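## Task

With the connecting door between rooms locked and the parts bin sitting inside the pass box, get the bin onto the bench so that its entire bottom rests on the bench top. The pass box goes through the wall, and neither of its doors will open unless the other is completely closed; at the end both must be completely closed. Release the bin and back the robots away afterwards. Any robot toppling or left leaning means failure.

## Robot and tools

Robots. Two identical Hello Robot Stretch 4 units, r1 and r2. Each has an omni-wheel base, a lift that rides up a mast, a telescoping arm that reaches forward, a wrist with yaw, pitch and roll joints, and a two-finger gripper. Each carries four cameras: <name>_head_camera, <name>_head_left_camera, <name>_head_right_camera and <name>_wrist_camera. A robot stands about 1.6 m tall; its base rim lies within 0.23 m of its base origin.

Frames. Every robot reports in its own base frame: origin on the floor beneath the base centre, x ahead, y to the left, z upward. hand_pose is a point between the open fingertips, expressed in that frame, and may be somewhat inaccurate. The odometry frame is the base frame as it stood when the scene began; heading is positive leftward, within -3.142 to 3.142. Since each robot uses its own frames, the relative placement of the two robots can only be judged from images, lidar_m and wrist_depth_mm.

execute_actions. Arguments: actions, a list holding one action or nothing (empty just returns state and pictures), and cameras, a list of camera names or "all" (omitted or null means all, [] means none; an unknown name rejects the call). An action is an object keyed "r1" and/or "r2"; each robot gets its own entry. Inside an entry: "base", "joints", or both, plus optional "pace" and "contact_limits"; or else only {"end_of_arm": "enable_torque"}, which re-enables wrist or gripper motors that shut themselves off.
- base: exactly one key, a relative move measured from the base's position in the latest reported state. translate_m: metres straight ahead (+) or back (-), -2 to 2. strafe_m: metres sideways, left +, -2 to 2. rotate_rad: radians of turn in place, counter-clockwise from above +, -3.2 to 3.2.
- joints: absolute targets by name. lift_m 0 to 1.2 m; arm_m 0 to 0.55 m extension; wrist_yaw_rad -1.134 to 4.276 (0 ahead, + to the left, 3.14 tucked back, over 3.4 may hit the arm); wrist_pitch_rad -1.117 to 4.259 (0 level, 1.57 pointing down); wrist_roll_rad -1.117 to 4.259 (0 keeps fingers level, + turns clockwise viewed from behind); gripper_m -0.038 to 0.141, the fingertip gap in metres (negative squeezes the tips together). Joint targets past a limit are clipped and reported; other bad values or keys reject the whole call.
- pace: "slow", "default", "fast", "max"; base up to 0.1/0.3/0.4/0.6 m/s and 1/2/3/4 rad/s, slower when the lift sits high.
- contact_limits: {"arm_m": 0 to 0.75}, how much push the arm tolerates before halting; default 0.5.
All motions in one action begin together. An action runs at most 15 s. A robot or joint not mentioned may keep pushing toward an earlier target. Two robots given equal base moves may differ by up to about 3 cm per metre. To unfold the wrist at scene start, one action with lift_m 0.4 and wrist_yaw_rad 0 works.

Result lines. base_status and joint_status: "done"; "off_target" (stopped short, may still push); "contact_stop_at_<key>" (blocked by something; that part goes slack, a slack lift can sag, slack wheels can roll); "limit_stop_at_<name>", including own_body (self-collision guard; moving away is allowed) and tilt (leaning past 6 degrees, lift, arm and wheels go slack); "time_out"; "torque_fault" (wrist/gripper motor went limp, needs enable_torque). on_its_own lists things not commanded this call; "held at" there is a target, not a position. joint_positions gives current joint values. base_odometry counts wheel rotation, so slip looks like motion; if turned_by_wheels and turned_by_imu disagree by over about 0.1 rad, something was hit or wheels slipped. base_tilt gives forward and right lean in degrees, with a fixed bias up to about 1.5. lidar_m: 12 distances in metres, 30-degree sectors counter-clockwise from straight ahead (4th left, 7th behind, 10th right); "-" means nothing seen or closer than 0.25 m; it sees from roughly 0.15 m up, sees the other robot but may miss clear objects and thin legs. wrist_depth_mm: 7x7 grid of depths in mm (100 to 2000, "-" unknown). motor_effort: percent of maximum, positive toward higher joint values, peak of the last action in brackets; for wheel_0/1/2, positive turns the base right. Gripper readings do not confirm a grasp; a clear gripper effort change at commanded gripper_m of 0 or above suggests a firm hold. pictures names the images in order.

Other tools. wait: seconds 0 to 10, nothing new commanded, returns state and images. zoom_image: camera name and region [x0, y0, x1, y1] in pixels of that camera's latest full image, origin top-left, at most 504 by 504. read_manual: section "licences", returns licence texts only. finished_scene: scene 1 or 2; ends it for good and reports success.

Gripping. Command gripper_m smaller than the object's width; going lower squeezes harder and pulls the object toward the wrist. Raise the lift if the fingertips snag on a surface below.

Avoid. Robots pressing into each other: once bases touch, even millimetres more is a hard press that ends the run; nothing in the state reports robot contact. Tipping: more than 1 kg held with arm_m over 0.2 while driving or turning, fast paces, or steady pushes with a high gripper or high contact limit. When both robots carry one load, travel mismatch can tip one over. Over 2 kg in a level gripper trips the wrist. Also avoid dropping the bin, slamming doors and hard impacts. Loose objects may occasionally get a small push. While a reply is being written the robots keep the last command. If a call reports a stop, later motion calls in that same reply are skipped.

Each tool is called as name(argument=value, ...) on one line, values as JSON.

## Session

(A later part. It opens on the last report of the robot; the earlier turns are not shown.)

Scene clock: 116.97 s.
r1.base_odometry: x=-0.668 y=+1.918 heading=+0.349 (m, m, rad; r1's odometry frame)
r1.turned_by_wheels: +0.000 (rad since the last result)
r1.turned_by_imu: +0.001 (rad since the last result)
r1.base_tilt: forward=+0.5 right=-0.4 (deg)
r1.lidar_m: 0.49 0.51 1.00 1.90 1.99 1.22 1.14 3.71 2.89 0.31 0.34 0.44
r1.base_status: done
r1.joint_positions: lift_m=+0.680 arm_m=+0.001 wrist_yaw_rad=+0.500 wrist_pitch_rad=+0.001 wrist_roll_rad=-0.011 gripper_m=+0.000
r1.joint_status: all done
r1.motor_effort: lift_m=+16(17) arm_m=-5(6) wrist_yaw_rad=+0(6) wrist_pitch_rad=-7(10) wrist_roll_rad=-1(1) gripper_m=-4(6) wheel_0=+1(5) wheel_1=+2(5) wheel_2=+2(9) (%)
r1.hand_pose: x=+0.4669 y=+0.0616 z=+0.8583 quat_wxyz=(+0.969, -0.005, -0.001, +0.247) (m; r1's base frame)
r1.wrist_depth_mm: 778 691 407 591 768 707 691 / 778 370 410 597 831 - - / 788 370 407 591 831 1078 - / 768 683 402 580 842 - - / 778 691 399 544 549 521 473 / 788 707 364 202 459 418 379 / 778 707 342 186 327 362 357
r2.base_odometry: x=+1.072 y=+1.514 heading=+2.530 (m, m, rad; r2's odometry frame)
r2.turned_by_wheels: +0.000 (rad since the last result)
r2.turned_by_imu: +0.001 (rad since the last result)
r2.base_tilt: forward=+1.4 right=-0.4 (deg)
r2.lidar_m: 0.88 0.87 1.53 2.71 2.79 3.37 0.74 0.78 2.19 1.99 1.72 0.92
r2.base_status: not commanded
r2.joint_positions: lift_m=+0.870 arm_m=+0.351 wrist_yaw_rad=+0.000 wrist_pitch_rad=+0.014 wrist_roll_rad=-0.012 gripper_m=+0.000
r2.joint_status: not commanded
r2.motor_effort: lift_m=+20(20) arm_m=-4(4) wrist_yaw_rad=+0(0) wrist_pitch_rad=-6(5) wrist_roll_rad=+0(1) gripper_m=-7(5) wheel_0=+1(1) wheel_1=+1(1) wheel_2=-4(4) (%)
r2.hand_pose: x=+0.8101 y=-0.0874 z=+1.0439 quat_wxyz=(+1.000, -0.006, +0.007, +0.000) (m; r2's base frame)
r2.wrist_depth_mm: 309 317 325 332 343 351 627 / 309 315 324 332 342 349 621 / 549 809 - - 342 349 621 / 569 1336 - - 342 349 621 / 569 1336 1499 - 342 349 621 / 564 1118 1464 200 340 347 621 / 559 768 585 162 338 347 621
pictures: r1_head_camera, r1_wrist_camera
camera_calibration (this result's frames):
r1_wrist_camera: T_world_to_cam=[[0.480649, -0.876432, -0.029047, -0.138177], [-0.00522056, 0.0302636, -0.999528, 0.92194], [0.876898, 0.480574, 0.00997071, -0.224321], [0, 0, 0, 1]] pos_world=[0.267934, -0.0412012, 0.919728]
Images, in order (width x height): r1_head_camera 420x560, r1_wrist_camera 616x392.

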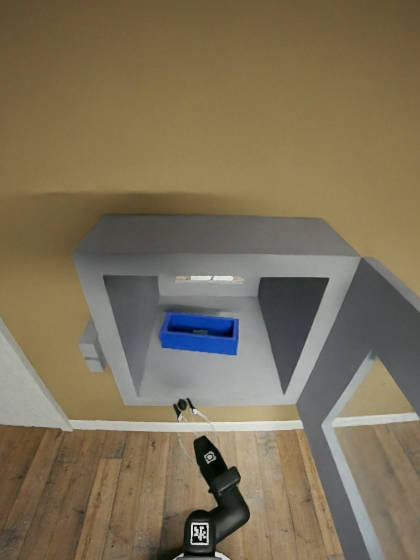

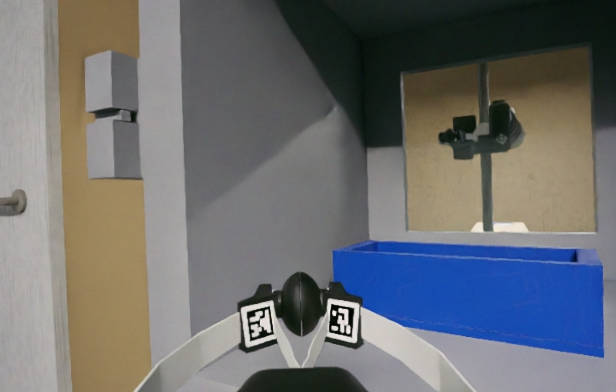

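execute_actions(actions=[])

Scene clock: 178.83 s.
r1.base_odometry: x=-0.668 y=+1.918 heading=+0.349 (m, m, rad; r1's odometry frame)
r1.turned_by_wheels: +0.000 (rad since the last result)
r1.turned_by_imu: +0.001 (rad since the last result)
r1.base_tilt: forward=+0.5 right=-0.4 (deg)
r1.lidar_m: 0.51 0.53 1.02 1.91 1.98 1.18 1.13 3.68 2.90 0.30 0.34 0.45
r1.base_status: done
r1.joint_positions: lift_m=+0.680 arm_m=+0.001 wrist_yaw_rad=+0.500 wrist_pitch_rad=+0.001 wrist_roll_rad=-0.011 gripper_m=+0.000
r1.joint_status: all done
r1.motor_effort: lift_m=+16(17) arm_m=-6(6) wrist_yaw_rad=-1(6) wrist_pitch_rad=-10(10) wrist_roll_rad=-2(1) gripper_m=-4(6) wheel_0=+1(5) wheel_1=+2(5) wheel_2=+2(9) (%)
r1.hand_pose: x=+0.4669 y=+0.0616 z=+0.8583 quat_wxyz=(+0.969, -0.005, -0.001, +0.247) (m; r1's base frame)
r1.wrist_depth_mm: 778 691 410 603 778 723 691 / 788 373 407 603 820 - - / 778 368 404 591 831 1118 - / 778 683 402 585 854 - - / 778 699 399 544 554 517 480 / 768 699 364 202 459 421 382 / 778 699 342 186 327 359 355
r2.base_odometry: x=+1.072 y=+1.514 heading=+2.530 (m, m, rad; r2's odometry frame)
r2.turned_by_wheels: +0.000 (rad since the last result)
r2.turned_by_imu: +0.000 (rad since the last result)
r2.base_tilt: forward=+1.5 right=-0.4 (deg)
r2.lidar_m: 0.88 0.85 1.51 2.70 2.77 3.37 0.76 0.79 2.15 2.01 1.72 0.95
r2.base_status: not commanded
r2.joint_positions: lift_m=+0.870 arm_m=+0.351 wrist_yaw_rad=+0.000 wrist_pitch_rad=+0.014 wrist_roll_rad=-0.012 gripper_m=+0.000
r2.joint_status: not commanded
r2.motor_effort: lift_m=+20(20) arm_m=-4(4) wrist_yaw_rad=+0(0) wrist_pitch_rad=-5(5) wrist_roll_rad=+1(1) gripper_m=-6(5) wheel_0=+1(1) wheel_1=+1(1) wheel_2=-4(4) (%)
r2.hand_pose: x=+0.8101 y=-0.0874 z=+1.0439 quat_wxyz=(+1.000, -0.006, +0.007, +0.000) (m; r2's base frame)
r2.wrist_depth_mm: 309 317 325 332 342 349 621 / 307 317 325 332 342 349 627 / 549 820 - - 343 349 627 / 569 1336 - - 343 349 627 / 564 1336 1464 - 342 349 621 / 564 1118 1499 200 340 347 621 / 564 778 585 162 340 347 621
pictures: r1_head_camera, r1_head_left_camera, r1_head_right_camera, r1_wrist_camera, r2_head_camera, r2_head_left_camera, r2_head_right_camera, r2_wrist_camera
camera_calibration (this result's frames):
r1_wrist_camera: T_world_to_cam=[[0.480648, -0.876432, -0.0290468, -0.138177], [-0.00522041, 0.0302635, -0.999528, 0.92194], [0.876898, 0.480573, 0.00997075, -0.224321], [0, 0, 0, 1]] pos_world=[0.267934, -0.0412012, 0.919728]
r2_wrist_camera: T_world_to_cam=[[-0.0340498, -0.99844, -0.0442537, -0.0148829], [-0.00805307, 0.0445521, -0.998975, 1.11499], [0.999388, -0.0336585, -0.00955749, -0.577876], [0, 0, 0, 1]] pos_world=[0.585994, -0.0839851, 1.10766]
Images, in order (width x height): r1_head_camera 420x560, r1_head_left_camera 420x672, r1_head_right_camera 420x672, r1_wrist_camera 616x392, r2_head_camera 420x560, r2_head_left_camera 420x672, r2_head_right_camera 420x672, r2_wrist_camera 616x392.

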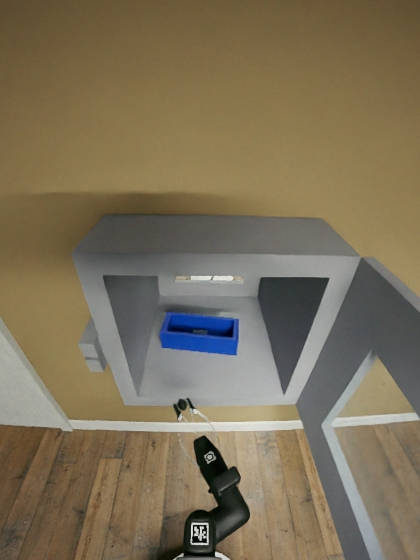

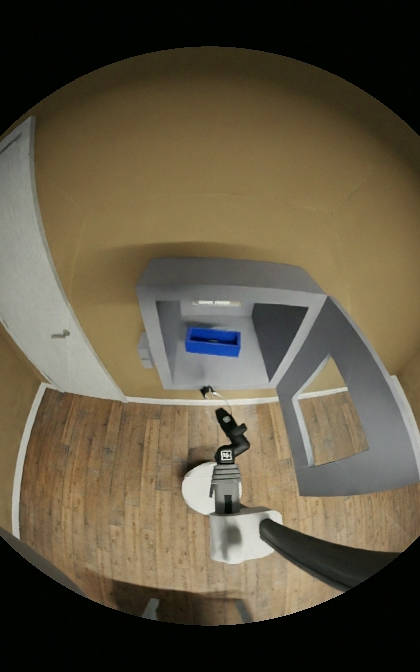

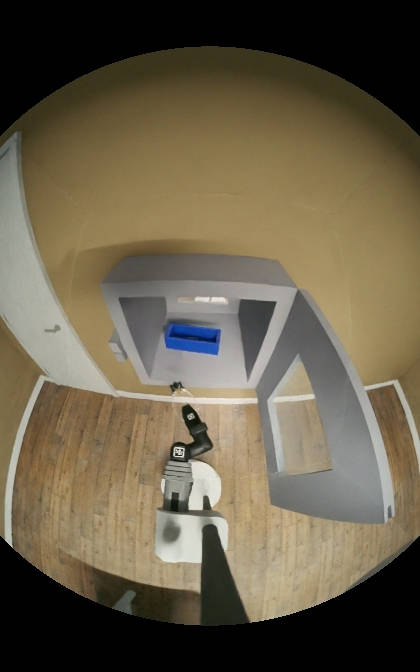

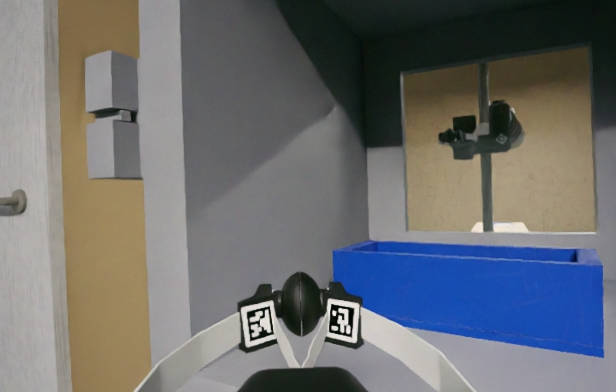

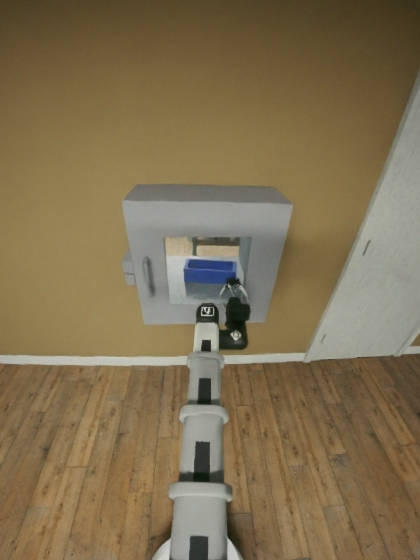

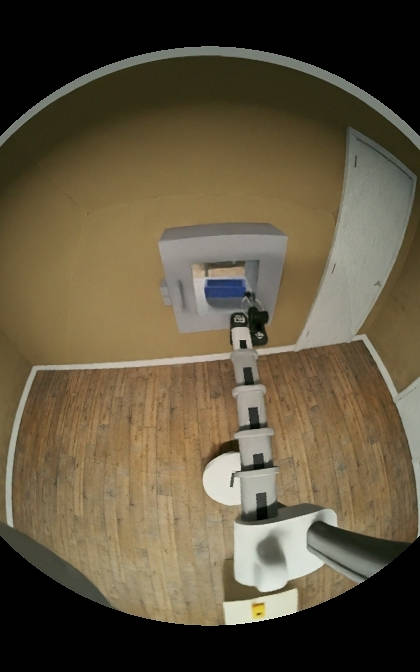

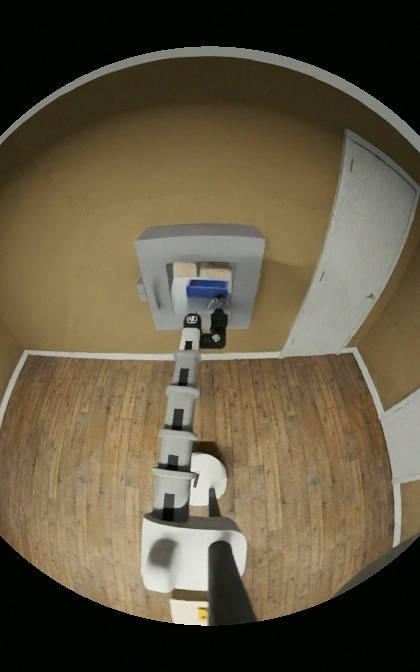

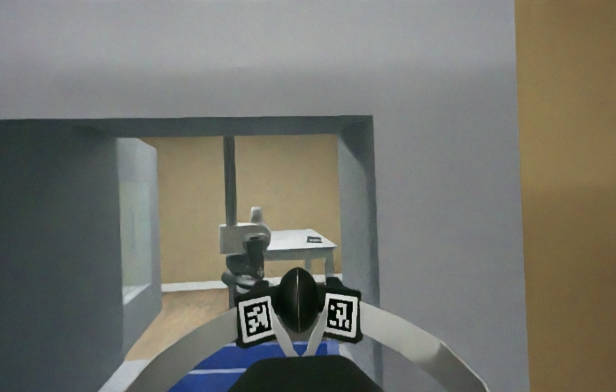

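zoom_image(camera="r1_head_camera", region=[80, 250, 340, 430])

Region (80, 250, 340, 430) of r1_head_camera's 420x560 image, scaled by 1.938, with more detail than that image has; it fills the top 349 rows of this view, and the rest is white.

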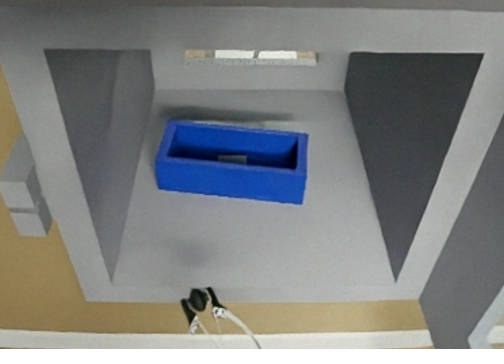

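execute_actions(actions=[{"r1": {"base": {"strafe_m": 0.043}, "joints": {"arm_m": 0.21}, "pace": "default"}}], cameras=["r1_head_camera", "r1_wrist_camera"])

Scene clock: 191.60 s.
r1.base_odometry: x=-0.682 y=+1.958 heading=+0.349 (m, m, rad; r1's odometry frame)
r1.turned_by_wheels: +0.000 (rad since the last result)
r1.turned_by_imu: +0.001 (rad since the last result)
r1.base_tilt: forward=+0.4 right=-0.4 (deg)
r1.lidar_m: 0.49 0.52 0.98 1.86 1.93 1.20 1.13 3.67 2.96 0.37 0.38 0.52
r1.base_status: done
r1.joint_positions: lift_m=+0.680 arm_m=+0.209 wrist_yaw_rad=+0.500 wrist_pitch_rad=+0.000 wrist_roll_rad=-0.011 gripper_m=+0.000
r1.joint_status: all done
r1.motor_effort: lift_m=+16(16) arm_m=+6(7) wrist_yaw_rad=+0(0) wrist_pitch_rad=-8(9) wrist_roll_rad=-2(1) gripper_m=-4(4) wheel_0=+1(5) wheel_1=+1(6) wheel_2=+1(3) (%)
r1.hand_pose: x=+0.6751 y=+0.0616 z=+0.8583 quat_wxyz=(+0.969, -0.005, -0.001, +0.247) (m; r1's base frame)
r1.wrist_depth_mm: 216 264 349 517 615 1464 - / 213 262 345 504 640 - - / 213 260 343 500 627 891 - / 211 260 342 496 647 - - / 210 259 340 462 615 574 525 / 210 256 310 202 262 248 293 / 211 247 296 186 255 231 216
r2.base_odometry: x=+1.072 y=+1.514 heading=+2.530 (m, m, rad; r2's odometry frame)
r2.turned_by_wheels: +0.000 (rad since the last result)
r2.turned_by_imu: +0.001 (rad since the last result)
r2.base_tilt: forward=+1.6 right=-0.3 (deg)
r2.lidar_m: 0.86 0.86 1.52 2.71 2.79 3.34 0.74 0.78 2.16 1.99 1.71 0.97
r2.base_status: not commanded
r2.joint_positions: lift_m=+0.870 arm_m=+0.351 wrist_yaw_rad=+0.000 wrist_pitch_rad=+0.014 wrist_roll_rad=-0.012 gripper_m=+0.000
r2.joint_status: not commanded
r2.motor_effort: lift_m=+21(20) arm_m=-4(4) wrist_yaw_rad=+0(0) wrist_pitch_rad=-5(6) wrist_roll_rad=+0(0) gripper_m=-7(6) wheel_0=+1(1) wheel_1=+1(1) wheel_2=-4(4) (%)
r2.hand_pose: x=+0.8101 y=-0.0874 z=+1.0439 quat_wxyz=(+1.000, -0.006, +0.007, +0.000) (m; r2's base frame)
r2.wrist_depth_mm: 309 317 324 332 342 351 627 / 309 315 324 330 340 349 627 / 549 809 - - 343 349 621 / 580 1336 - - 343 349 621 / 569 1336 - - 342 349 621 / 564 1118 1008 200 340 347 615 / 564 768 585 162 336 347 621
pictures: r1_head_camera, r1_wrist_camera
camera_calibration (this result's frames):
r1_wrist_camera: T_world_to_cam=[[0.48057, -0.876475, -0.0290464, -0.23817], [-0.00499724, 0.0303844, -0.999526, 0.922939], [0.876942, 0.480487, 0.0102219, -0.407034], [0, 0, 0, 1]] pos_world=[0.476015, -0.0412179, 0.919744]
Images, in order (width x height): r1_head_camera 420x560, r1_wrist_camera 616x392.

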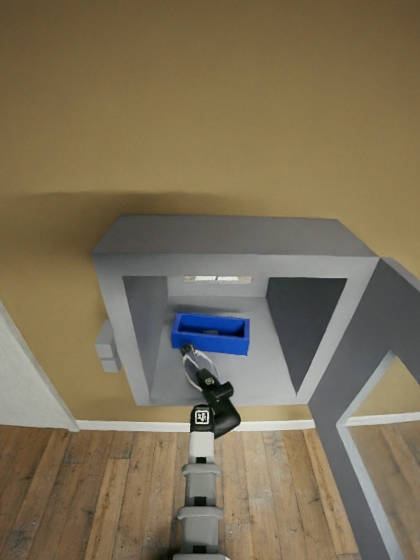

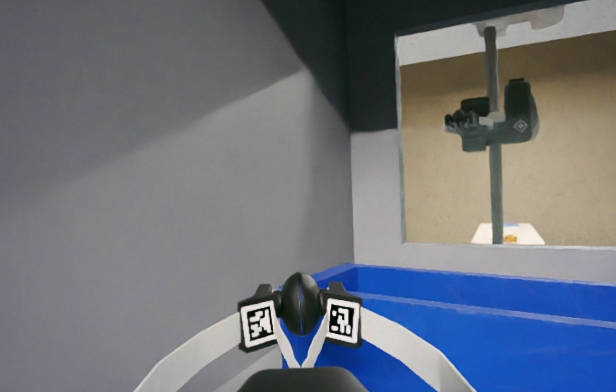

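execute_actions(actions=[{"r1": {"joints": {"lift_m": 0.64}}}], cameras=["r1_head_camera", "r1_wrist_camera"])

Scene clock: 194.20 s.
r1.base_odometry: x=-0.682 y=+1.958 heading=+0.349 (m, m, rad; r1's odometry frame)
r1.turned_by_wheels: +0.000 (rad since the last result)
r1.turned_by_imu: +0.001 (rad since the last result)
r1.base_tilt: forward=+0.4 right=-0.4 (deg)
r1.lidar_m: 0.50 0.52 1.01 1.85 1.95 1.21 1.13 3.70 2.97 0.36 0.39 0.52
r1.base_status: not commanded
r1.joint_positions: lift_m=+0.640 arm_m=+0.209 wrist_yaw_rad=+0.500 wrist_pitch_rad=+0.000 wrist_roll_rad=-0.011 gripper_m=+0.000
r1.joint_status: all done
r1.motor_effort: lift_m=+16(17) arm_m=+5(5) wrist_yaw_rad=+0(0) wrist_pitch_rad=-6(9) wrist_roll_rad=-1(1) gripper_m=-3(5) wheel_0=+1(1) wheel_1=+1(1) wheel_2=+1(1) (%)
r1.hand_pose: x=+0.6751 y=+0.0616 z=+0.8183 quat_wxyz=(+0.969, -0.005, -0.001, +0.247) (m; r1's base frame)
r1.wrist_depth_mm: 216 265 347 508 627 - - / 213 263 345 508 634 878 - / 213 260 343 500 640 - - / 211 258 342 492 640 - - / 211 259 340 312 276 242 219 / 211 258 312 202 255 234 213 / 211 246 254 186 245 230 216
r2.base_odometry: x=+1.072 y=+1.514 heading=+2.530 (m, m, rad; r2's odometry frame)
r2.turned_by_wheels: +0.000 (rad since the last result)
r2.turned_by_imu: +0.000 (rad since the last result)
r2.base_tilt: forward=+1.6 right=-0.4 (deg)
r2.lidar_m: 0.89 0.85 1.55 2.72 2.80 3.35 0.77 0.79 2.19 1.99 1.72 0.95
r2.base_status: not commanded
r2.joint_positions: lift_m=+0.870 arm_m=+0.351 wrist_yaw_rad=+0.000 wrist_pitch_rad=+0.014 wrist_roll_rad=-0.012 gripper_m=+0.000
r2.joint_status: not commanded
r2.motor_effort: lift_m=+20(20) arm_m=-4(4) wrist_yaw_rad=+2(0) wrist_pitch_rad=-5(6) wrist_roll_rad=+1(0) gripper_m=-5(5) wheel_0=+1(1) wheel_1=+1(1) wheel_2=-4(4) (%)
r2.hand_pose: x=+0.8101 y=-0.0874 z=+1.0439 quat_wxyz=(+1.000, -0.006, +0.007, +0.000) (m; r2's base frame)
r2.wrist_depth_mm: 309 317 325 332 342 351 627 / 307 317 325 332 340 349 621 / 549 809 - - 345 351 621 / 574 1336 - - 343 349 621 / 569 1336 - - 343 349 621 / 564 1118 - 200 338 347 615 / 559 778 591 162 338 347 621
pictures: r1_head_camera, r1_wrist_camera
camera_calibration (this result's frames):
r1_wrist_camera: T_world_to_cam=[[0.48057, -0.876475, -0.0290464, -0.239332], [-0.00499708, 0.0303845, -0.999526, 0.882952], [0.876942, 0.480488, 0.010222, -0.406626], [0, 0, 0, 1]] pos_world=[0.476016, -0.0412179, 0.879738]
Images, in order (width x height): r1_head_camera 420x560, r1_wrist_camera 616x392.

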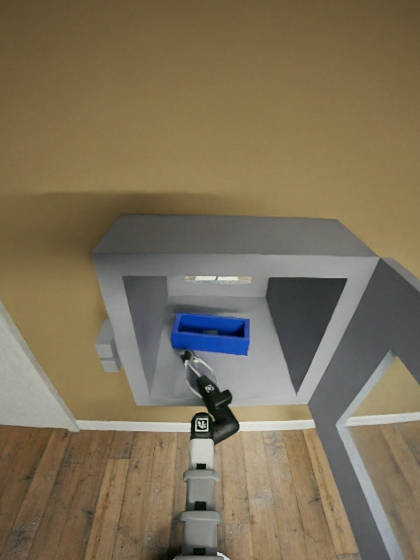

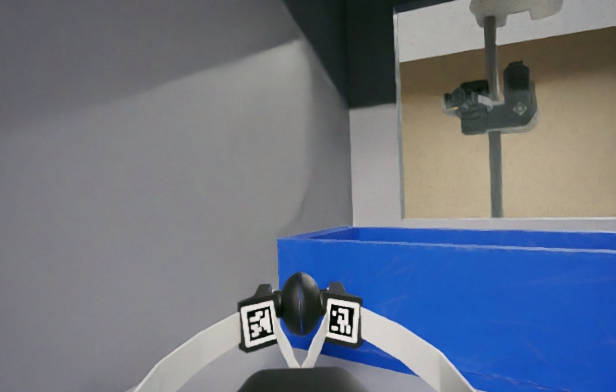

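execute_actions(actions=[{"r1": {"joints": {"arm_m": 0.33}, "pace": "slow"}}], cameras=["r1_head_camera", "r1_wrist_camera"])

Scene clock: 197.57 s.
r1.base_odometry: x=-0.682 y=+1.958 heading=+0.349 (m, m, rad; r1's odometry frame)
r1.turned_by_wheels: +0.000 (rad since the last result)
r1.turned_by_imu: +0.001 (rad since the last result)
r1.base_tilt: forward=+0.4 right=-0.4 (deg)
r1.lidar_m: 0.48 0.51 1.01 1.87 1.93 1.21 1.14 3.69 2.91 0.36 0.34 0.50
r1.base_status: not commanded
r1.joint_positions: lift_m=+0.640 arm_m=+0.329 wrist_yaw_rad=+0.500 wrist_pitch_rad=+0.000 wrist_roll_rad=-0.011 gripper_m=+0.000
r1.joint_status: all done
r1.motor_effort: lift_m=+16(16) arm_m=+6(4) wrist_yaw_rad=-1(1) wrist_pitch_rad=-8(8) wrist_roll_rad=-1(1) gripper_m=-4(5) wheel_0=+1(1) wheel_1=+1(1) wheel_2=+0(1) (%)
r1.hand_pose: x=+0.7950 y=+0.0617 z=+0.8183 quat_wxyz=(+0.969, -0.005, -0.001, +0.248) (m; r1's base frame)
r1.wrist_depth_mm: 218 265 349 517 - - - / 214 264 347 512 - 768 - / 215 264 349 500 - - - / 213 262 345 496 - - - / 212 260 330 267 306 270 246 / 212 259 312 201 189 166 147 / 213 249 253 184 187 162 150
r2.base_odometry: x=+1.072 y=+1.514 heading=+2.530 (m, m, rad; r2's odometry frame)
r2.turned_by_wheels: +0.000 (rad since the last result)
r2.turned_by_imu: +0.000 (rad since the last result)
r2.base_tilt: forward=+1.6 right=-0.3 (deg)
r2.lidar_m: 0.88 0.88 1.55 2.71 2.80 3.36 0.76 0.79 2.16 2.00 1.74 0.96
r2.base_status: not commanded
r2.joint_positions: lift_m=+0.870 arm_m=+0.351 wrist_yaw_rad=+0.000 wrist_pitch_rad=+0.014 wrist_roll_rad=-0.012 gripper_m=+0.000
r2.joint_status: not commanded
r2.motor_effort: lift_m=+21(21) arm_m=-4(4) wrist_yaw_rad=+1(0) wrist_pitch_rad=-5(6) wrist_roll_rad=+1(0) gripper_m=-6(5) wheel_0=+1(1) wheel_1=+1(1) wheel_2=-4(4) (%)
r2.hand_pose: x=+0.8101 y=-0.0874 z=+1.0439 quat_wxyz=(+1.000, -0.006, +0.007, +0.000) (m; r2's base frame)
r2.wrist_depth_mm: 309 317 324 334 342 349 627 / 309 317 324 334 342 349 621 / 549 809 - - 343 349 621 / 574 1336 - - 343 349 615 / 564 1336 - - 343 347 621 / 564 1098 1499 200 340 347 615 / 564 778 549 162 340 347 621
pictures: r1_head_camera, r1_wrist_camera
camera_calibration (this result's frames):
r1_wrist_camera: T_world_to_cam=[[0.480843, -0.876325, -0.0290463, -0.297108], [-0.00500667, 0.0303827, -0.999526, 0.883556], [0.876792, 0.480761, 0.0102218, -0.511731], [0, 0, 0, 1]] pos_world=[0.595968, -0.041188, 0.879738]
Images, in order (width x height): r1_head_camera 420x560, r1_wrist_camera 616x392.

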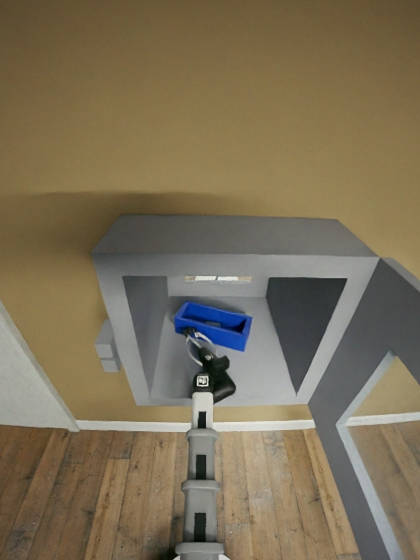

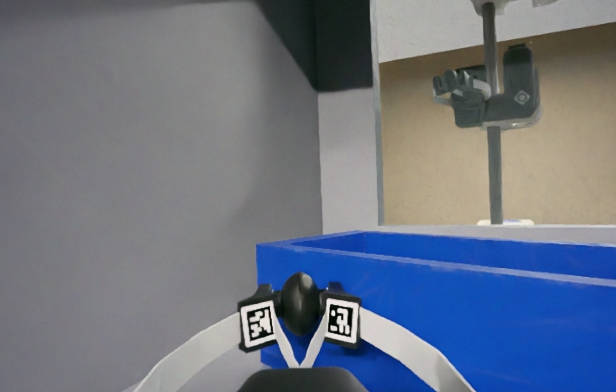

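zoom_image(camera="r1_head_camera", region=[100, 260, 320, 410])

Region (100, 260, 320, 410) of r1_head_camera's 420x560 image, scaled by 2.291, with more detail than that image has; it fills the top 344 rows of this view, and the rest is white.

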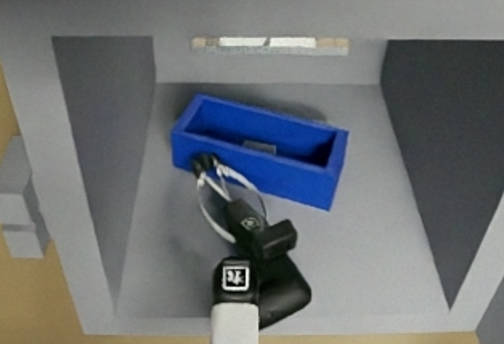

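execute_actions(actions=[{"r1": {"joints": {"arm_m": 0.41}, "pace": "slow"}}], cameras=["r1_head_camera", "r1_wrist_camera"])

zoom_image(camera="r1_head_camera", region=[100, 260, 320, 410])

Scene clock: 201.13 s.
r1.base_odometry: x=-0.682 y=+1.958 heading=+0.349 (m, m, rad; r1's odometry frame)
r1.turned_by_wheels: +0.000 (rad since the last result)
r1.turned_by_imu: +0.001 (rad since the last result)
r1.base_tilt: forward=+0.4 right=-0.4 (deg)
r1.lidar_m: 0.48 0.52 0.98 1.87 1.94 1.19 1.14 3.70 2.96 0.37 0.40 0.53
r1.base_status: not commanded
r1.joint_positions: lift_m=+0.640 arm_m=+0.409 wrist_yaw_rad=+0.500 wrist_pitch_rad=+0.000 wrist_roll_rad=-0.011 gripper_m=+0.000
r1.joint_status: all done
r1.motor_effort: lift_m=+16(16) arm_m=+6(8) wrist_yaw_rad=-1(1) wrist_pitch_rad=-8(8) wrist_roll_rad=-1(1) gripper_m=-4(4) wheel_0=+1(2) wheel_1=+1(1) wheel_2=+1(1) (%)
r1.hand_pose: x=+0.8750 y=+0.0617 z=+0.8183 quat_wxyz=(+0.969, -0.005, -0.001, +0.248) (m; r1's base frame)
r1.wrist_depth_mm: 220 266 351 442 - - - / 216 266 349 452 - 691 - / 216 265 347 445 - - - / 215 264 347 449 - - - / 214 262 347 293 303 268 228 / 211 259 315 202 174 140 122 / 213 249 252 183 174 134 -
r2.base_odometry: x=+1.072 y=+1.514 heading=+2.530 (m, m, rad; r2's odometry frame)
r2.turned_by_wheels: +0.000 (rad since the last result)
r2.turned_by_imu: +0.000 (rad since the last result)
r2.base_tilt: forward=+1.6 right=-0.4 (deg)
r2.lidar_m: 0.89 0.86 1.55 2.71 2.80 3.39 0.76 0.79 2.17 2.00 1.72 0.97
r2.base_status: not commanded
r2.joint_positions: lift_m=+0.870 arm_m=+0.351 wrist_yaw_rad=+0.000 wrist_pitch_rad=+0.014 wrist_roll_rad=-0.012 gripper_m=+0.000
r2.joint_status: not commanded
r2.motor_effort: lift_m=+21(20) arm_m=-4(4) wrist_yaw_rad=+1(1) wrist_pitch_rad=-6(6) wrist_roll_rad=+0(0) gripper_m=-6(5) wheel_0=+1(1) wheel_1=+1(1) wheel_2=-4(4) (%)
r2.hand_pose: x=+0.8101 y=-0.0874 z=+1.0439 quat_wxyz=(+1.000, -0.006, +0.007, +0.000) (m; r2's base frame)
r2.wrist_depth_mm: 309 317 325 332 342 349 627 / 307 317 324 332 340 349 627 / 549 809 - - 343 349 621 / 569 1366 - - 343 349 621 / 569 1366 - - 342 347 627 / 564 1098 - 200 338 349 627 / 564 768 615 162 338 349 621
pictures: r1_head_camera, r1_wrist_camera
camera_calibration (this result's frames):
r1_wrist_camera: T_world_to_cam=[[0.480843, -0.876325, -0.0290463, -0.335576], [-0.00500669, 0.0303827, -0.999526, 0.883957], [0.876792, 0.480761, 0.0102218, -0.581876], [0, 0, 0, 1]] pos_world=[0.67597, -0.041188, 0.879738]
Images, in order (width x height): r1_head_camera 420x560, r1_wrist_camera 616x392.

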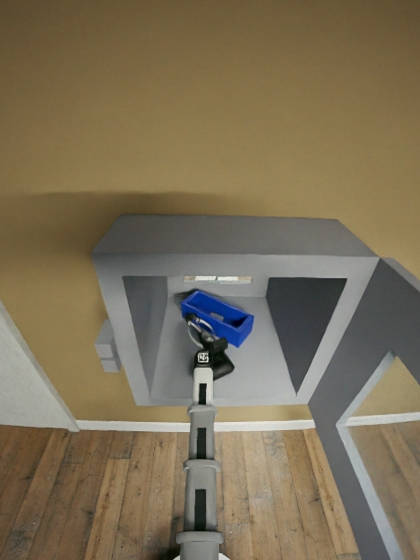

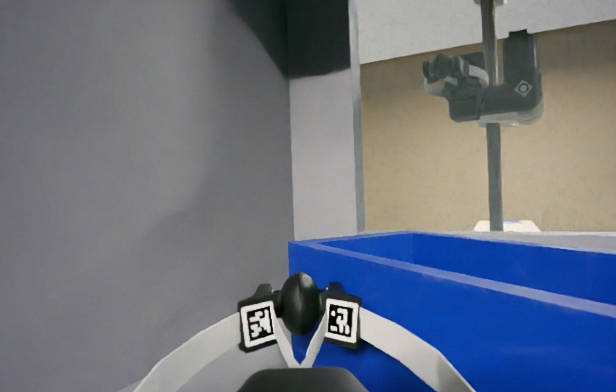

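Region (100, 260, 320, 410) of r1_head_camera's 420x560 image, scaled by 2.291, with more detail than that image has; it fills the top 344 rows of this view, and the rest is white.

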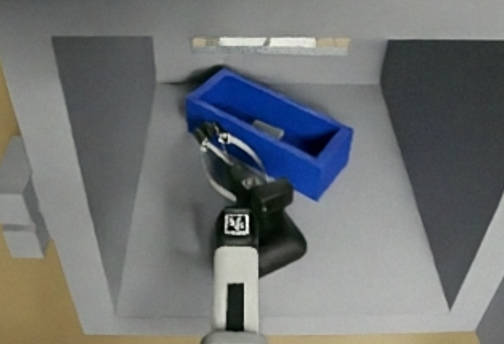

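execute_actions(actions=[{"r1": {"joints": {"arm_m": 0.30, "lift_m": 0.91}}}], cameras=["r1_head_camera"])

Scene clock: 213.27 s.
r1.base_odometry: x=-0.682 y=+1.958 heading=+0.349 (m, m, rad; r1's odometry frame)
r1.turned_by_wheels: +0.000 (rad since the last result)
r1.turned_by_imu: +0.001 (rad since the last result)
r1.base_tilt: forward=+0.4 right=-0.4 (deg)
r1.lidar_m: 0.49 0.52 0.98 1.86 1.94 1.20 1.15 3.67 2.93 0.36 0.37 0.53
r1.base_status: not commanded
r1.joint_positions: lift_m=+0.910 arm_m=+0.301 wrist_yaw_rad=+0.500 wrist_pitch_rad=+0.000 wrist_roll_rad=-0.011 gripper_m=+0.000
r1.joint_status: all done
r1.motor_effort: lift_m=+21(23) arm_m=-6(8) wrist_yaw_rad=+0(1) wrist_pitch_rad=-11(9) wrist_roll_rad=-2(2) gripper_m=-5(4) wheel_0=+1(1) wheel_1=+1(1) wheel_2=+1(0) (%)
r1.hand_pose: x=+0.7669 y=+0.0616 z=+1.0879 quat_wxyz=(+0.969, -0.005, -0.001, +0.247) (m; r1's base frame)
r1.wrist_depth_mm: 212 232 237 241 246 249 251 / 214 264 324 368 375 387 389 / 213 262 345 508 517 466 433 / 213 262 345 504 - 1336 - / 213 260 340 492 - 1366 - / 212 259 310 202 - - - / 213 249 297 186 530 1921 -
r2.base_odometry: x=+1.072 y=+1.514 heading=+2.530 (m, m, rad; r2's odometry frame)
r2.turned_by_wheels: +0.000 (rad since the last result)
r2.turned_by_imu: +0.001 (rad since the last result)
r2.base_tilt: forward=+1.6 right=-0.4 (deg)
r2.lidar_m: 0.89 0.88 1.49 2.71 2.79 3.36 0.75 0.80 2.17 1.99 1.74 0.96
r2.base_status: not commanded
r2.joint_positions: lift_m=+0.870 arm_m=+0.351 wrist_yaw_rad=+0.000 wrist_pitch_rad=+0.014 wrist_roll_rad=-0.012 gripper_m=+0.000
r2.joint_status: not commanded
r2.motor_effort: lift_m=+20(20) arm_m=-4(4) wrist_yaw_rad=+1(1) wrist_pitch_rad=-5(5) wrist_roll_rad=+1(0) gripper_m=-6(6) wheel_0=+1(1) wheel_1=+1(1) wheel_2=-4(4) (%)
r2.hand_pose: x=+0.8101 y=-0.0874 z=+1.0439 quat_wxyz=(+1.000, -0.006, +0.007, +0.000) (m; r2's base frame)
r2.wrist_depth_mm: 309 317 325 332 342 349 627 / 309 317 324 334 342 349 621 / 549 809 1576 946 342 349 621 / 574 1308 - - 343 347 621 / 569 1336 - - 343 347 621 / 564 1098 - 200 340 349 615 / 564 768 621 162 340 347 621
pictures: r1_head_camera
Images, in order (width x height): r1_head_camera 420x560.

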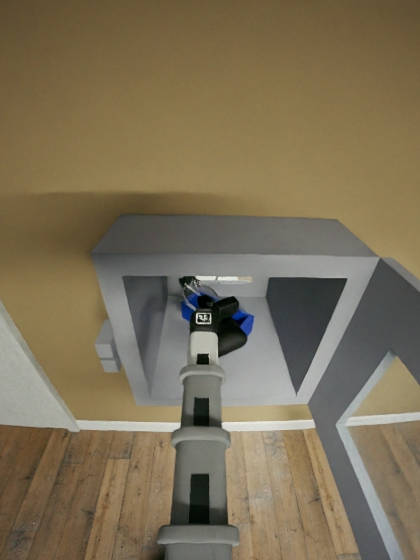

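execute_actions(actions=[{"r1": {"joints": {"wrist_pitch_rad": 0.7, "wrist_yaw_rad": -0.22, "arm_m": 0.47}, "pace": "slow"}}], cameras=["r1_head_camera", "r1_wrist_camera"])

Scene clock: 216.83 s.
r1.base_odometry: x=-0.682 y=+1.958 heading=+0.349 (m, m, rad; r1's odometry frame)
r1.turned_by_wheels: +0.000 (rad since the last result)
r1.turned_by_imu: +0.001 (rad since the last result)
r1.base_tilt: forward=+0.4 right=-0.4 (deg)
r1.lidar_m: 0.48 0.50 0.99 1.85 1.90 1.20 1.15 3.68 2.96 0.36 0.37 0.53
r1.base_status: not commanded
r1.joint_positions: lift_m=+0.910 arm_m=+0.469 wrist_yaw_rad=-0.220 wrist_pitch_rad=+0.701 wrist_roll_rad=-0.011 gripper_m=+0.000
r1.joint_status: all done
r1.motor_effort: lift_m=+21(21) arm_m=+5(9) wrist_yaw_rad=-1(7) wrist_pitch_rad=-4(7) wrist_roll_rad=-1(1) gripper_m=-4(4) wheel_0=+1(1) wheel_1=+1(1) wheel_2=+0(1) (%)
r1.hand_pose: x=+0.8360 y=-0.1333 z=+0.9018 quat_wxyz=(+0.934, +0.032, +0.342, -0.101) (m; r1's base frame)
r1.wrist_depth_mm: - - - - 397 294 239 / - - - - 430 309 245 / - - 1661 477 473 324 252 / 427 442 484 500 488 334 262 / 349 368 349 445 442 347 271 / 324 377 336 202 379 364 278 / 317 260 245 186 246 334 289
r2.base_odometry: x=+1.072 y=+1.514 heading=+2.530 (m, m, rad; r2's odometry frame)
r2.turned_by_wheels: +0.000 (rad since the last result)
r2.turned_by_imu: +0.000 (rad since the last result)
r2.base_tilt: forward=+1.5 right=-0.4 (deg)
r2.lidar_m: 0.89 0.89 1.54 2.70 2.76 3.37 0.74 0.78 2.16 1.98 1.70 0.95
r2.base_status: not commanded
r2.joint_positions: lift_m=+0.870 arm_m=+0.351 wrist_yaw_rad=+0.000 wrist_pitch_rad=+0.014 wrist_roll_rad=-0.012 gripper_m=+0.000
r2.joint_status: not commanded
r2.motor_effort: lift_m=+20(20) arm_m=-4(4) wrist_yaw_rad=+1(0) wrist_pitch_rad=-6(6) wrist_roll_rad=+0(0) gripper_m=-5(5) wheel_0=+1(1) wheel_1=+1(1) wheel_2=-4(4) (%)
r2.hand_pose: x=+0.8101 y=-0.0874 z=+1.0439 quat_wxyz=(+1.000, -0.006, +0.007, +0.000) (m; r2's base frame)
r2.wrist_depth_mm: 309 317 325 332 343 349 627 / 307 315 324 332 340 349 627 / 549 809 1499 842 343 349 621 / 574 1336 798 - 343 347 621 / 569 1336 1499 - 342 347 621 / 564 842 603 199 340 347 621 / 564 778 621 162 338 347 615
pictures: r1_head_camera, r1_wrist_camera
camera_calibration (this result's frames):
r1_wrist_camera: T_world_to_cam=[[-0.234896, -0.971743, -0.0232221, 0.0950782], [-0.615325, 0.167149, -0.770348, 1.29491], [0.752462, -0.166662, -0.637201, 0.146684], [0, 0, 0, 1]] pos_world=[0.708748, -0.0996048, 1.0932]
Images, in order (width x height): r1_head_camera 420x560, r1_wrist_camera 616x392.

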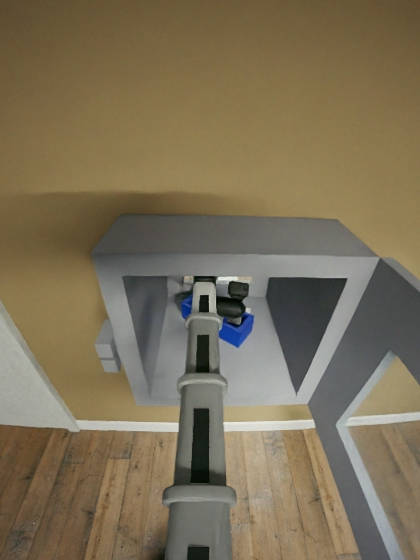

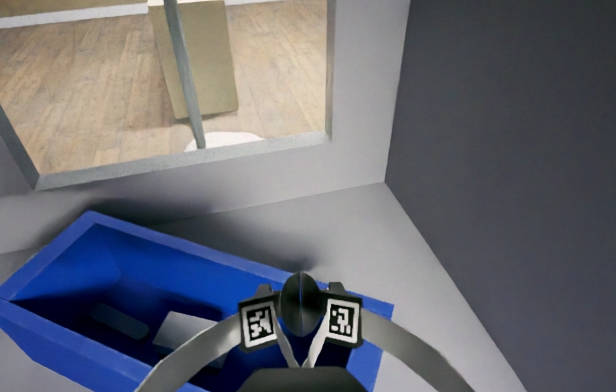

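execute_actions(actions=[{"r1": {"joints": {"lift_m": 0.84}, "pace": "slow"}}], cameras=["r1_head_camera", "r1_wrist_camera"])

Scene clock: 218.83 s.
r1.base_odometry: x=-0.682 y=+1.958 heading=+0.349 (m, m, rad; r1's odometry frame)
r1.turned_by_wheels: +0.000 (rad since the last result)
r1.turned_by_imu: +0.000 (rad since the last result)
r1.base_tilt: forward=+0.4 right=-0.4 (deg)
r1.lidar_m: 0.49 0.54 1.01 1.86 1.94 1.18 1.14 3.65 2.94 0.36 0.38 0.52
r1.base_status: not commanded
r1.joint_positions: lift_m=+0.840 arm_m=+0.469 wrist_yaw_rad=-0.219 wrist_pitch_rad=+0.701 wrist_roll_rad=-0.011 gripper_m=+0.000
r1.joint_status: all done
r1.motor_effort: lift_m=+15(22) arm_m=+5(5) wrist_yaw_rad=-2(2) wrist_pitch_rad=-5(3) wrist_roll_rad=-2(1) gripper_m=-3(2) wheel_0=+1(1) wheel_1=+1(1) wheel_2=+1(1) (%)
r1.hand_pose: x=+0.8361 y=-0.1333 z=+0.8324 quat_wxyz=(+0.934, +0.032, +0.342, -0.101) (m; r1's base frame)
r1.wrist_depth_mm: - - 1921 - 394 297 239 / - - - 439 427 310 246 / 384 407 436 462 466 322 253 / 307 312 296 413 413 336 262 / 315 336 307 267 265 336 271 / 222 271 270 201 279 307 282 / 272 216 181 183 180 274 272
r2.base_odometry: x=+1.072 y=+1.514 heading=+2.530 (m, m, rad; r2's odometry frame)
r2.turned_by_wheels: +0.000 (rad since the last result)
r2.turned_by_imu: +0.000 (rad since the last result)
r2.base_tilt: forward=+1.5 right=-0.2 (deg)
r2.lidar_m: 0.89 0.87 1.54 2.69 2.78 3.34 0.75 0.78 2.18 2.00 1.73 0.95
r2.base_status: not commanded
r2.joint_positions: lift_m=+0.870 arm_m=+0.351 wrist_yaw_rad=+0.000 wrist_pitch_rad=+0.014 wrist_roll_rad=-0.012 gripper_m=+0.000
r2.joint_status: not commanded
r2.motor_effort: lift_m=+20(21) arm_m=-4(4) wrist_yaw_rad=+0(0) wrist_pitch_rad=-5(5) wrist_roll_rad=+0(1) gripper_m=-6(5) wheel_0=+1(1) wheel_1=+1(1) wheel_2=-4(4) (%)
r2.hand_pose: x=+0.8101 y=-0.0874 z=+1.0439 quat_wxyz=(+1.000, -0.006, +0.007, +0.000) (m; r2's base frame)
r2.wrist_depth_mm: 309 317 324 332 342 351 621 / 309 315 324 334 342 349 621 / 549 809 - - 343 349 627 / 569 1336 - - 343 347 615 / 569 1336 798 - 342 347 621 / 569 1098 691 199 340 347 621 / 559 778 597 162 338 345 621
pictures: r1_head_camera, r1_wrist_camera
camera_calibration (this result's frames):
r1_wrist_camera: T_world_to_cam=[[-0.234592, -0.971816, -0.0232292, 0.0932827], [-0.615066, 0.166894, -0.77061, 1.24149], [0.752769, -0.166491, -0.636883, 0.10187], [0, 0, 0, 1]] pos_world=[0.7088, -0.0995835, 1.02375]
Images, in order (width x height): r1_head_camera 420x560, r1_wrist_camera 616x392.

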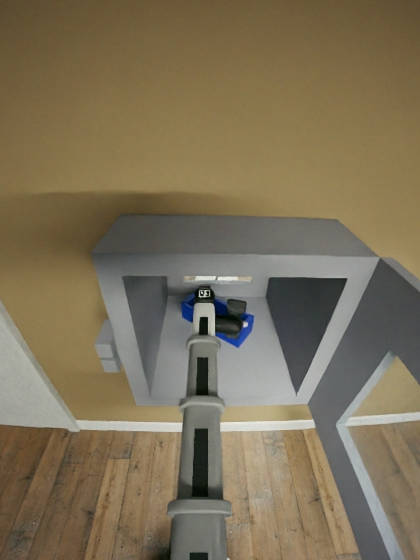

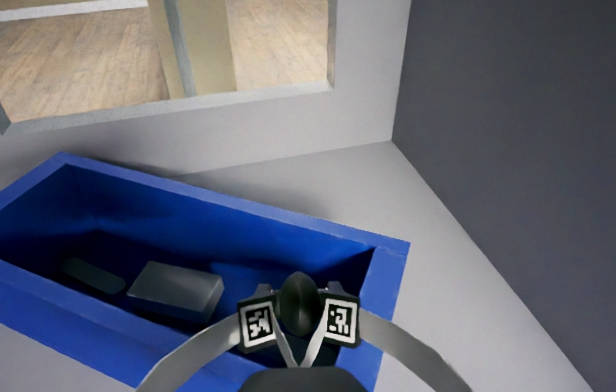

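execute_actions(actions=[{"r1": {"base": {"strafe_m": 0.06}, "joints": {"arm_m": 0.39}, "pace": "slow"}}], cameras=["r1_head_camera", "r1_wrist_camera"])

Scene clock: 221.20 s.
r1.base_odometry: x=-0.703 y=+2.015 heading=+0.349 (m, m, rad; r1's odometry frame)
r1.turned_by_wheels: +0.000 (rad since the last result)
r1.turned_by_imu: +0.000 (rad since the last result)
r1.base_tilt: forward=+0.4 right=-0.5 (deg)
r1.lidar_m: 0.49 0.51 0.99 1.81 1.89 1.20 1.13 1.22 3.02 0.42 0.44 0.53
r1.base_status: done
r1.joint_positions: lift_m=+0.840 arm_m=+0.391 wrist_yaw_rad=-0.220 wrist_pitch_rad=+0.700 wrist_roll_rad=-0.011 gripper_m=+0.000
r1.joint_status: all done
r1.motor_effort: lift_m=+15(16) arm_m=-6(6) wrist_yaw_rad=-1(2) wrist_pitch_rad=-1(6) wrist_roll_rad=-1(1) gripper_m=-3(4) wheel_0=-1(4) wheel_1=+3(5) wheel_2=+1(1) (%)
r1.hand_pose: x=+0.7582 y=-0.1334 z=+0.8326 quat_wxyz=(+0.934, +0.032, +0.341, -0.101) (m; r1's base frame)
r1.wrist_depth_mm: 399 - - - 480 379 306 / 418 459 477 504 517 394 314 / 445 357 496 504 500 413 320 / 310 364 340 309 415 399 327 / 345 273 306 298 253 355 334 / 312 297 216 202 217 309 307 / 276 276 191 183 182 272 273
r2.base_odometry: x=+1.072 y=+1.514 heading=+2.530 (m, m, rad; r2's odometry frame)
r2.turned_by_wheels: +0.000 (rad since the last result)
r2.turned_by_imu: +0.000 (rad since the last result)
r2.base_tilt: forward=+1.6 right=-0.5 (deg)
r2.lidar_m: 0.88 0.87 1.53 2.72 2.80 3.37 0.76 0.77 2.17 1.98 1.72 0.97
r2.base_status: not commanded
r2.joint_positions: lift_m=+0.870 arm_m=+0.351 wrist_yaw_rad=+0.000 wrist_pitch_rad=+0.014 wrist_roll_rad=-0.012 gripper_m=+0.000
r2.joint_status: not commanded
r2.motor_effort: lift_m=+20(20) arm_m=-4(4) wrist_yaw_rad=-1(1) wrist_pitch_rad=-5(5) wrist_roll_rad=+1(0) gripper_m=-6(6) wheel_0=+1(1) wheel_1=+1(1) wheel_2=-4(4) (%)
r2.hand_pose: x=+0.8101 y=-0.0874 z=+1.0439 quat_wxyz=(+1.000, -0.006, +0.007, +0.000) (m; r2's base frame)
r2.wrist_depth_mm: 310 317 322 332 342 349 615 / 309 315 325 332 342 351 627 / 549 820 - - 343 351 627 / 569 1308 - - 342 349 621 / 569 1308 - - 342 347 621 / 564 1118 778 200 338 347 621 / 559 768 591 162 338 347 615
pictures: r1_head_camera, r1_wrist_camera
camera_calibration (this result's frames):
r1_wrist_camera: T_world_to_cam=[[-0.234786, -0.971769, -0.0232469, 0.0751022], [-0.61428, 0.166864, -0.771244, 1.19368], [0.75335, -0.166797, -0.636115, 0.159496], [0, 0, 0, 1]] pos_world=[0.630733, -0.0995977, 1.02383]
Images, in order (width x height): r1_head_camera 420x560, r1_wrist_camera 616x392.

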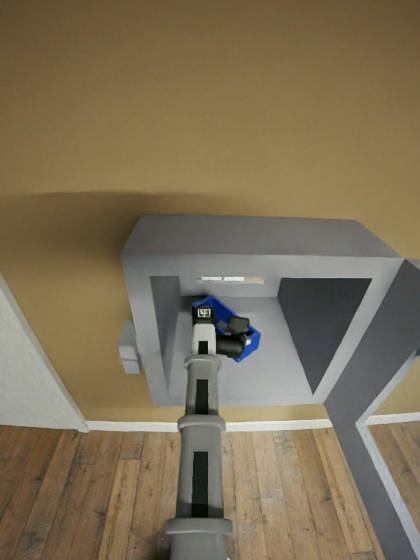

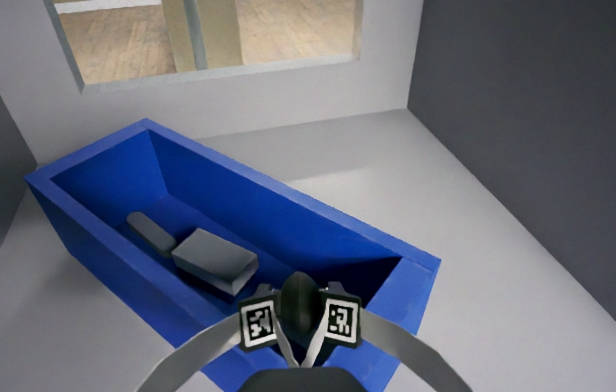

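execute_actions(actions=[{"r1": {"joints": {"arm_m": 0.32, "wrist_yaw_rad": 0.1}}}], cameras=["r1_head_camera", "r1_wrist_camera"])

Scene clock: 224.53 s.
r1.base_odometry: x=-0.703 y=+2.015 heading=+0.349 (m, m, rad; r1's odometry frame)
r1.turned_by_wheels: +0.000 (rad since the last result)
r1.turned_by_imu: +0.001 (rad since the last result)
r1.base_tilt: forward=+0.4 right=-0.4 (deg)
r1.lidar_m: 0.49 0.50 1.01 1.80 1.87 1.22 1.14 1.21 3.04 0.43 0.42 0.53
r1.base_status: not commanded
r1.joint_positions: lift_m=+0.840 arm_m=+0.321 wrist_yaw_rad=+0.100 wrist_pitch_rad=+0.700 wrist_roll_rad=-0.011 gripper_m=+0.000
r1.joint_status: all done
r1.motor_effort: lift_m=+16(16) arm_m=-6(4) wrist_yaw_rad=-1(8) wrist_pitch_rad=-1(4) wrist_roll_rad=-1(1) gripper_m=-4(4) wheel_0=-1(1) wheel_1=+3(3) wheel_2=+1(1) (%)
r1.hand_pose: x=+0.7202 y=-0.0649 z=+0.8326 quat_wxyz=(+0.938, -0.022, +0.342, +0.049) (m; r1's base frame)
r1.wrist_depth_mm: 272 382 492 - - - 459 / 270 384 530 517 517 512 488 / 271 389 407 415 500 496 469 / 273 389 402 362 415 415 413 / 274 351 347 324 276 355 351 / 274 314 306 202 213 309 307 / 270 277 183 183 185 267 272
r2.base_odometry: x=+1.072 y=+1.514 heading=+2.530 (m, m, rad; r2's odometry frame)
r2.turned_by_wheels: +0.000 (rad since the last result)
r2.turned_by_imu: +0.000 (rad since the last result)
r2.base_tilt: forward=+1.5 right=-0.2 (deg)
r2.lidar_m: 0.89 0.83 1.51 2.71 2.79 3.38 0.74 0.80 2.17 2.00 1.75 0.95
r2.base_status: not commanded
r2.joint_positions: lift_m=+0.870 arm_m=+0.351 wrist_yaw_rad=+0.000 wrist_pitch_rad=+0.014 wrist_roll_rad=-0.012 gripper_m=+0.000
r2.joint_status: not commanded
r2.motor_effort: lift_m=+20(21) arm_m=-4(4) wrist_yaw_rad=+0(1) wrist_pitch_rad=-6(6) wrist_roll_rad=+1(0) gripper_m=-5(6) wheel_0=+1(1) wheel_1=+1(1) wheel_2=-4(4) (%)
r2.hand_pose: x=+0.8101 y=-0.0874 z=+1.0439 quat_wxyz=(+1.000, -0.006, +0.007, +0.000) (m; r2's base frame)
r2.wrist_depth_mm: 309 317 324 332 340 351 621 / 307 317 324 332 342 349 627 / 549 798 - - 342 349 627 / 574 1336 - - 343 347 627 / 569 1308 - - 342 347 621 / 564 1098 - 200 340 347 621 / 559 768 654 162 338 347 621
pictures: r1_head_camera, r1_wrist_camera
camera_calibration (this result's frames):
r1_wrist_camera: T_world_to_cam=[[0.0824954, -0.99632, -0.0232474, -0.0974098], [-0.635573, -0.0346294, -0.771264, 1.16116], [0.767621, 0.0784012, -0.636091, 0.205198], [0, 0, 0, 1]] pos_world=[0.588523, -0.0729288, 1.02382]
Images, in order (width x height): r1_head_camera 420x560, r1_wrist_camera 616x392.

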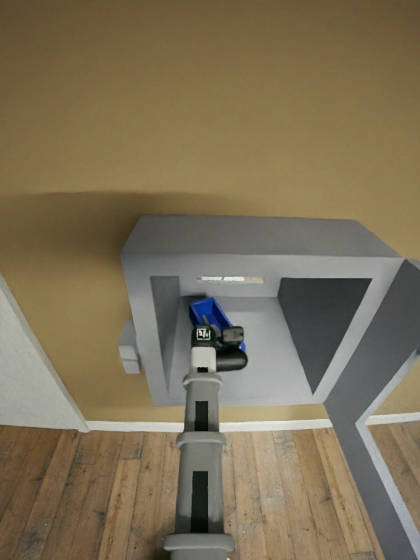

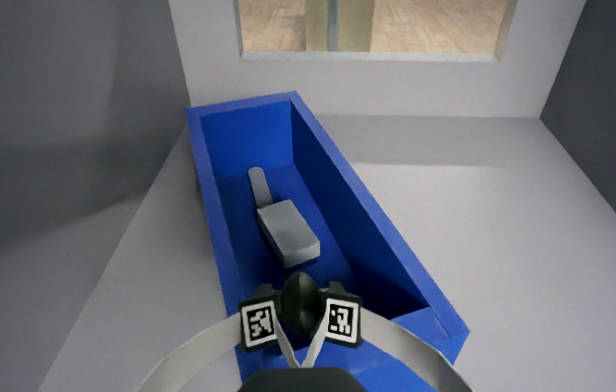

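execute_actions(actions=[{"r1": {"joints": {"arm_m": 0.28, "wrist_yaw_rad": 0.42}}}], cameras=["r1_head_camera", "r1_wrist_camera"])

Scene clock: 227.10 s.
r1.base_odometry: x=-0.703 y=+2.015 heading=+0.349 (m, m, rad; r1's odometry frame)
r1.turned_by_wheels: +0.000 (rad since the last result)
r1.turned_by_imu: +0.001 (rad since the last result)
r1.base_tilt: forward=+0.4 right=-0.4 (deg)
r1.lidar_m: 0.51 0.50 0.97 1.79 1.85 1.20 1.14 1.24 3.03 0.42 0.44 0.53
r1.base_status: not commanded
r1.joint_positions: lift_m=+0.840 arm_m=+0.281 wrist_yaw_rad=+0.419 wrist_pitch_rad=+0.700 wrist_roll_rad=-0.011 gripper_m=+0.000
r1.joint_status: all done
r1.motor_effort: lift_m=+16(16) arm_m=-6(6) wrist_yaw_rad=+2(8) wrist_pitch_rad=-1(7) wrist_roll_rad=-1(1) gripper_m=-4(4) wheel_0=-1(1) wheel_1=+2(3) wheel_2=+1(1) (%)
r1.hand_pose: x=+0.6890 y=+0.0100 z=+0.8326 quat_wxyz=(+0.918, -0.076, +0.334, +0.197) (m; r1's base frame)
r1.wrist_depth_mm: 161 201 274 427 525 1921 - / 167 211 291 449 525 492 473 / 172 220 310 413 394 496 484 / 178 230 330 377 389 415 413 / 185 240 334 304 309 353 353 / 191 252 303 200 237 307 307 / 201 250 180 185 176 273 272
r2.base_odometry: x=+1.072 y=+1.514 heading=+2.530 (m, m, rad; r2's odometry frame)
r2.turned_by_wheels: +0.000 (rad since the last result)
r2.turned_by_imu: +0.000 (rad since the last result)
r2.base_tilt: forward=+1.6 right=-0.5 (deg)
r2.lidar_m: 0.88 0.88 1.53 2.72 2.78 3.37 0.75 0.77 2.17 2.00 1.72 0.94
r2.base_status: not commanded
r2.joint_positions: lift_m=+0.870 arm_m=+0.351 wrist_yaw_rad=+0.000 wrist_pitch_rad=+0.014 wrist_roll_rad=-0.012 gripper_m=+0.000
r2.joint_status: not commanded
r2.motor_effort: lift_m=+20(20) arm_m=-4(5) wrist_yaw_rad=+0(1) wrist_pitch_rad=-6(5) wrist_roll_rad=+1(1) gripper_m=-7(5) wheel_0=+1(1) wheel_1=+1(1) wheel_2=-4(4) (%)
r2.hand_pose: x=+0.8101 y=-0.0874 z=+1.0439 quat_wxyz=(+1.000, -0.006, +0.007, +0.000) (m; r2's base frame)
r2.wrist_depth_mm: 309 319 325 332 340 349 621 / 310 317 324 334 340 351 627 / 544 809 - - 343 349 627 / 574 1336 - - 342 349 621 / 569 1336 - - 342 349 615 / 569 1118 - 200 338 347 621 / 559 778 741 162 336 347 621
pictures: r1_head_camera, r1_wrist_camera
camera_calibration (this result's frames):
r1_wrist_camera: T_world_to_cam=[[0.390927, -0.920128, -0.0232492, -0.233488], [-0.592555, -0.232265, -0.771318, 1.11635], [0.704311, 0.315306, -0.636025, 0.264444], [0, 0, 0, 1]] pos_world=[0.566523, -0.038932, 1.02382]
Images, in order (width x height): r1_head_camera 420x560, r1_wrist_camera 616x392.

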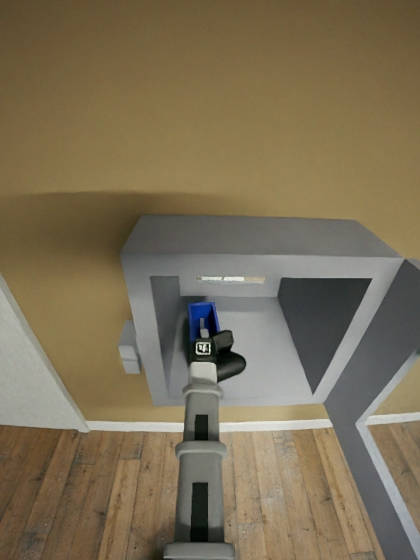

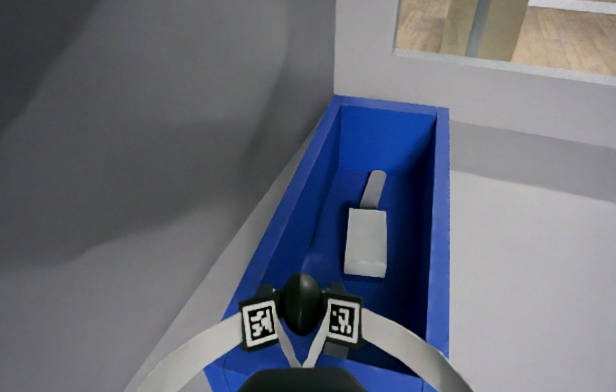

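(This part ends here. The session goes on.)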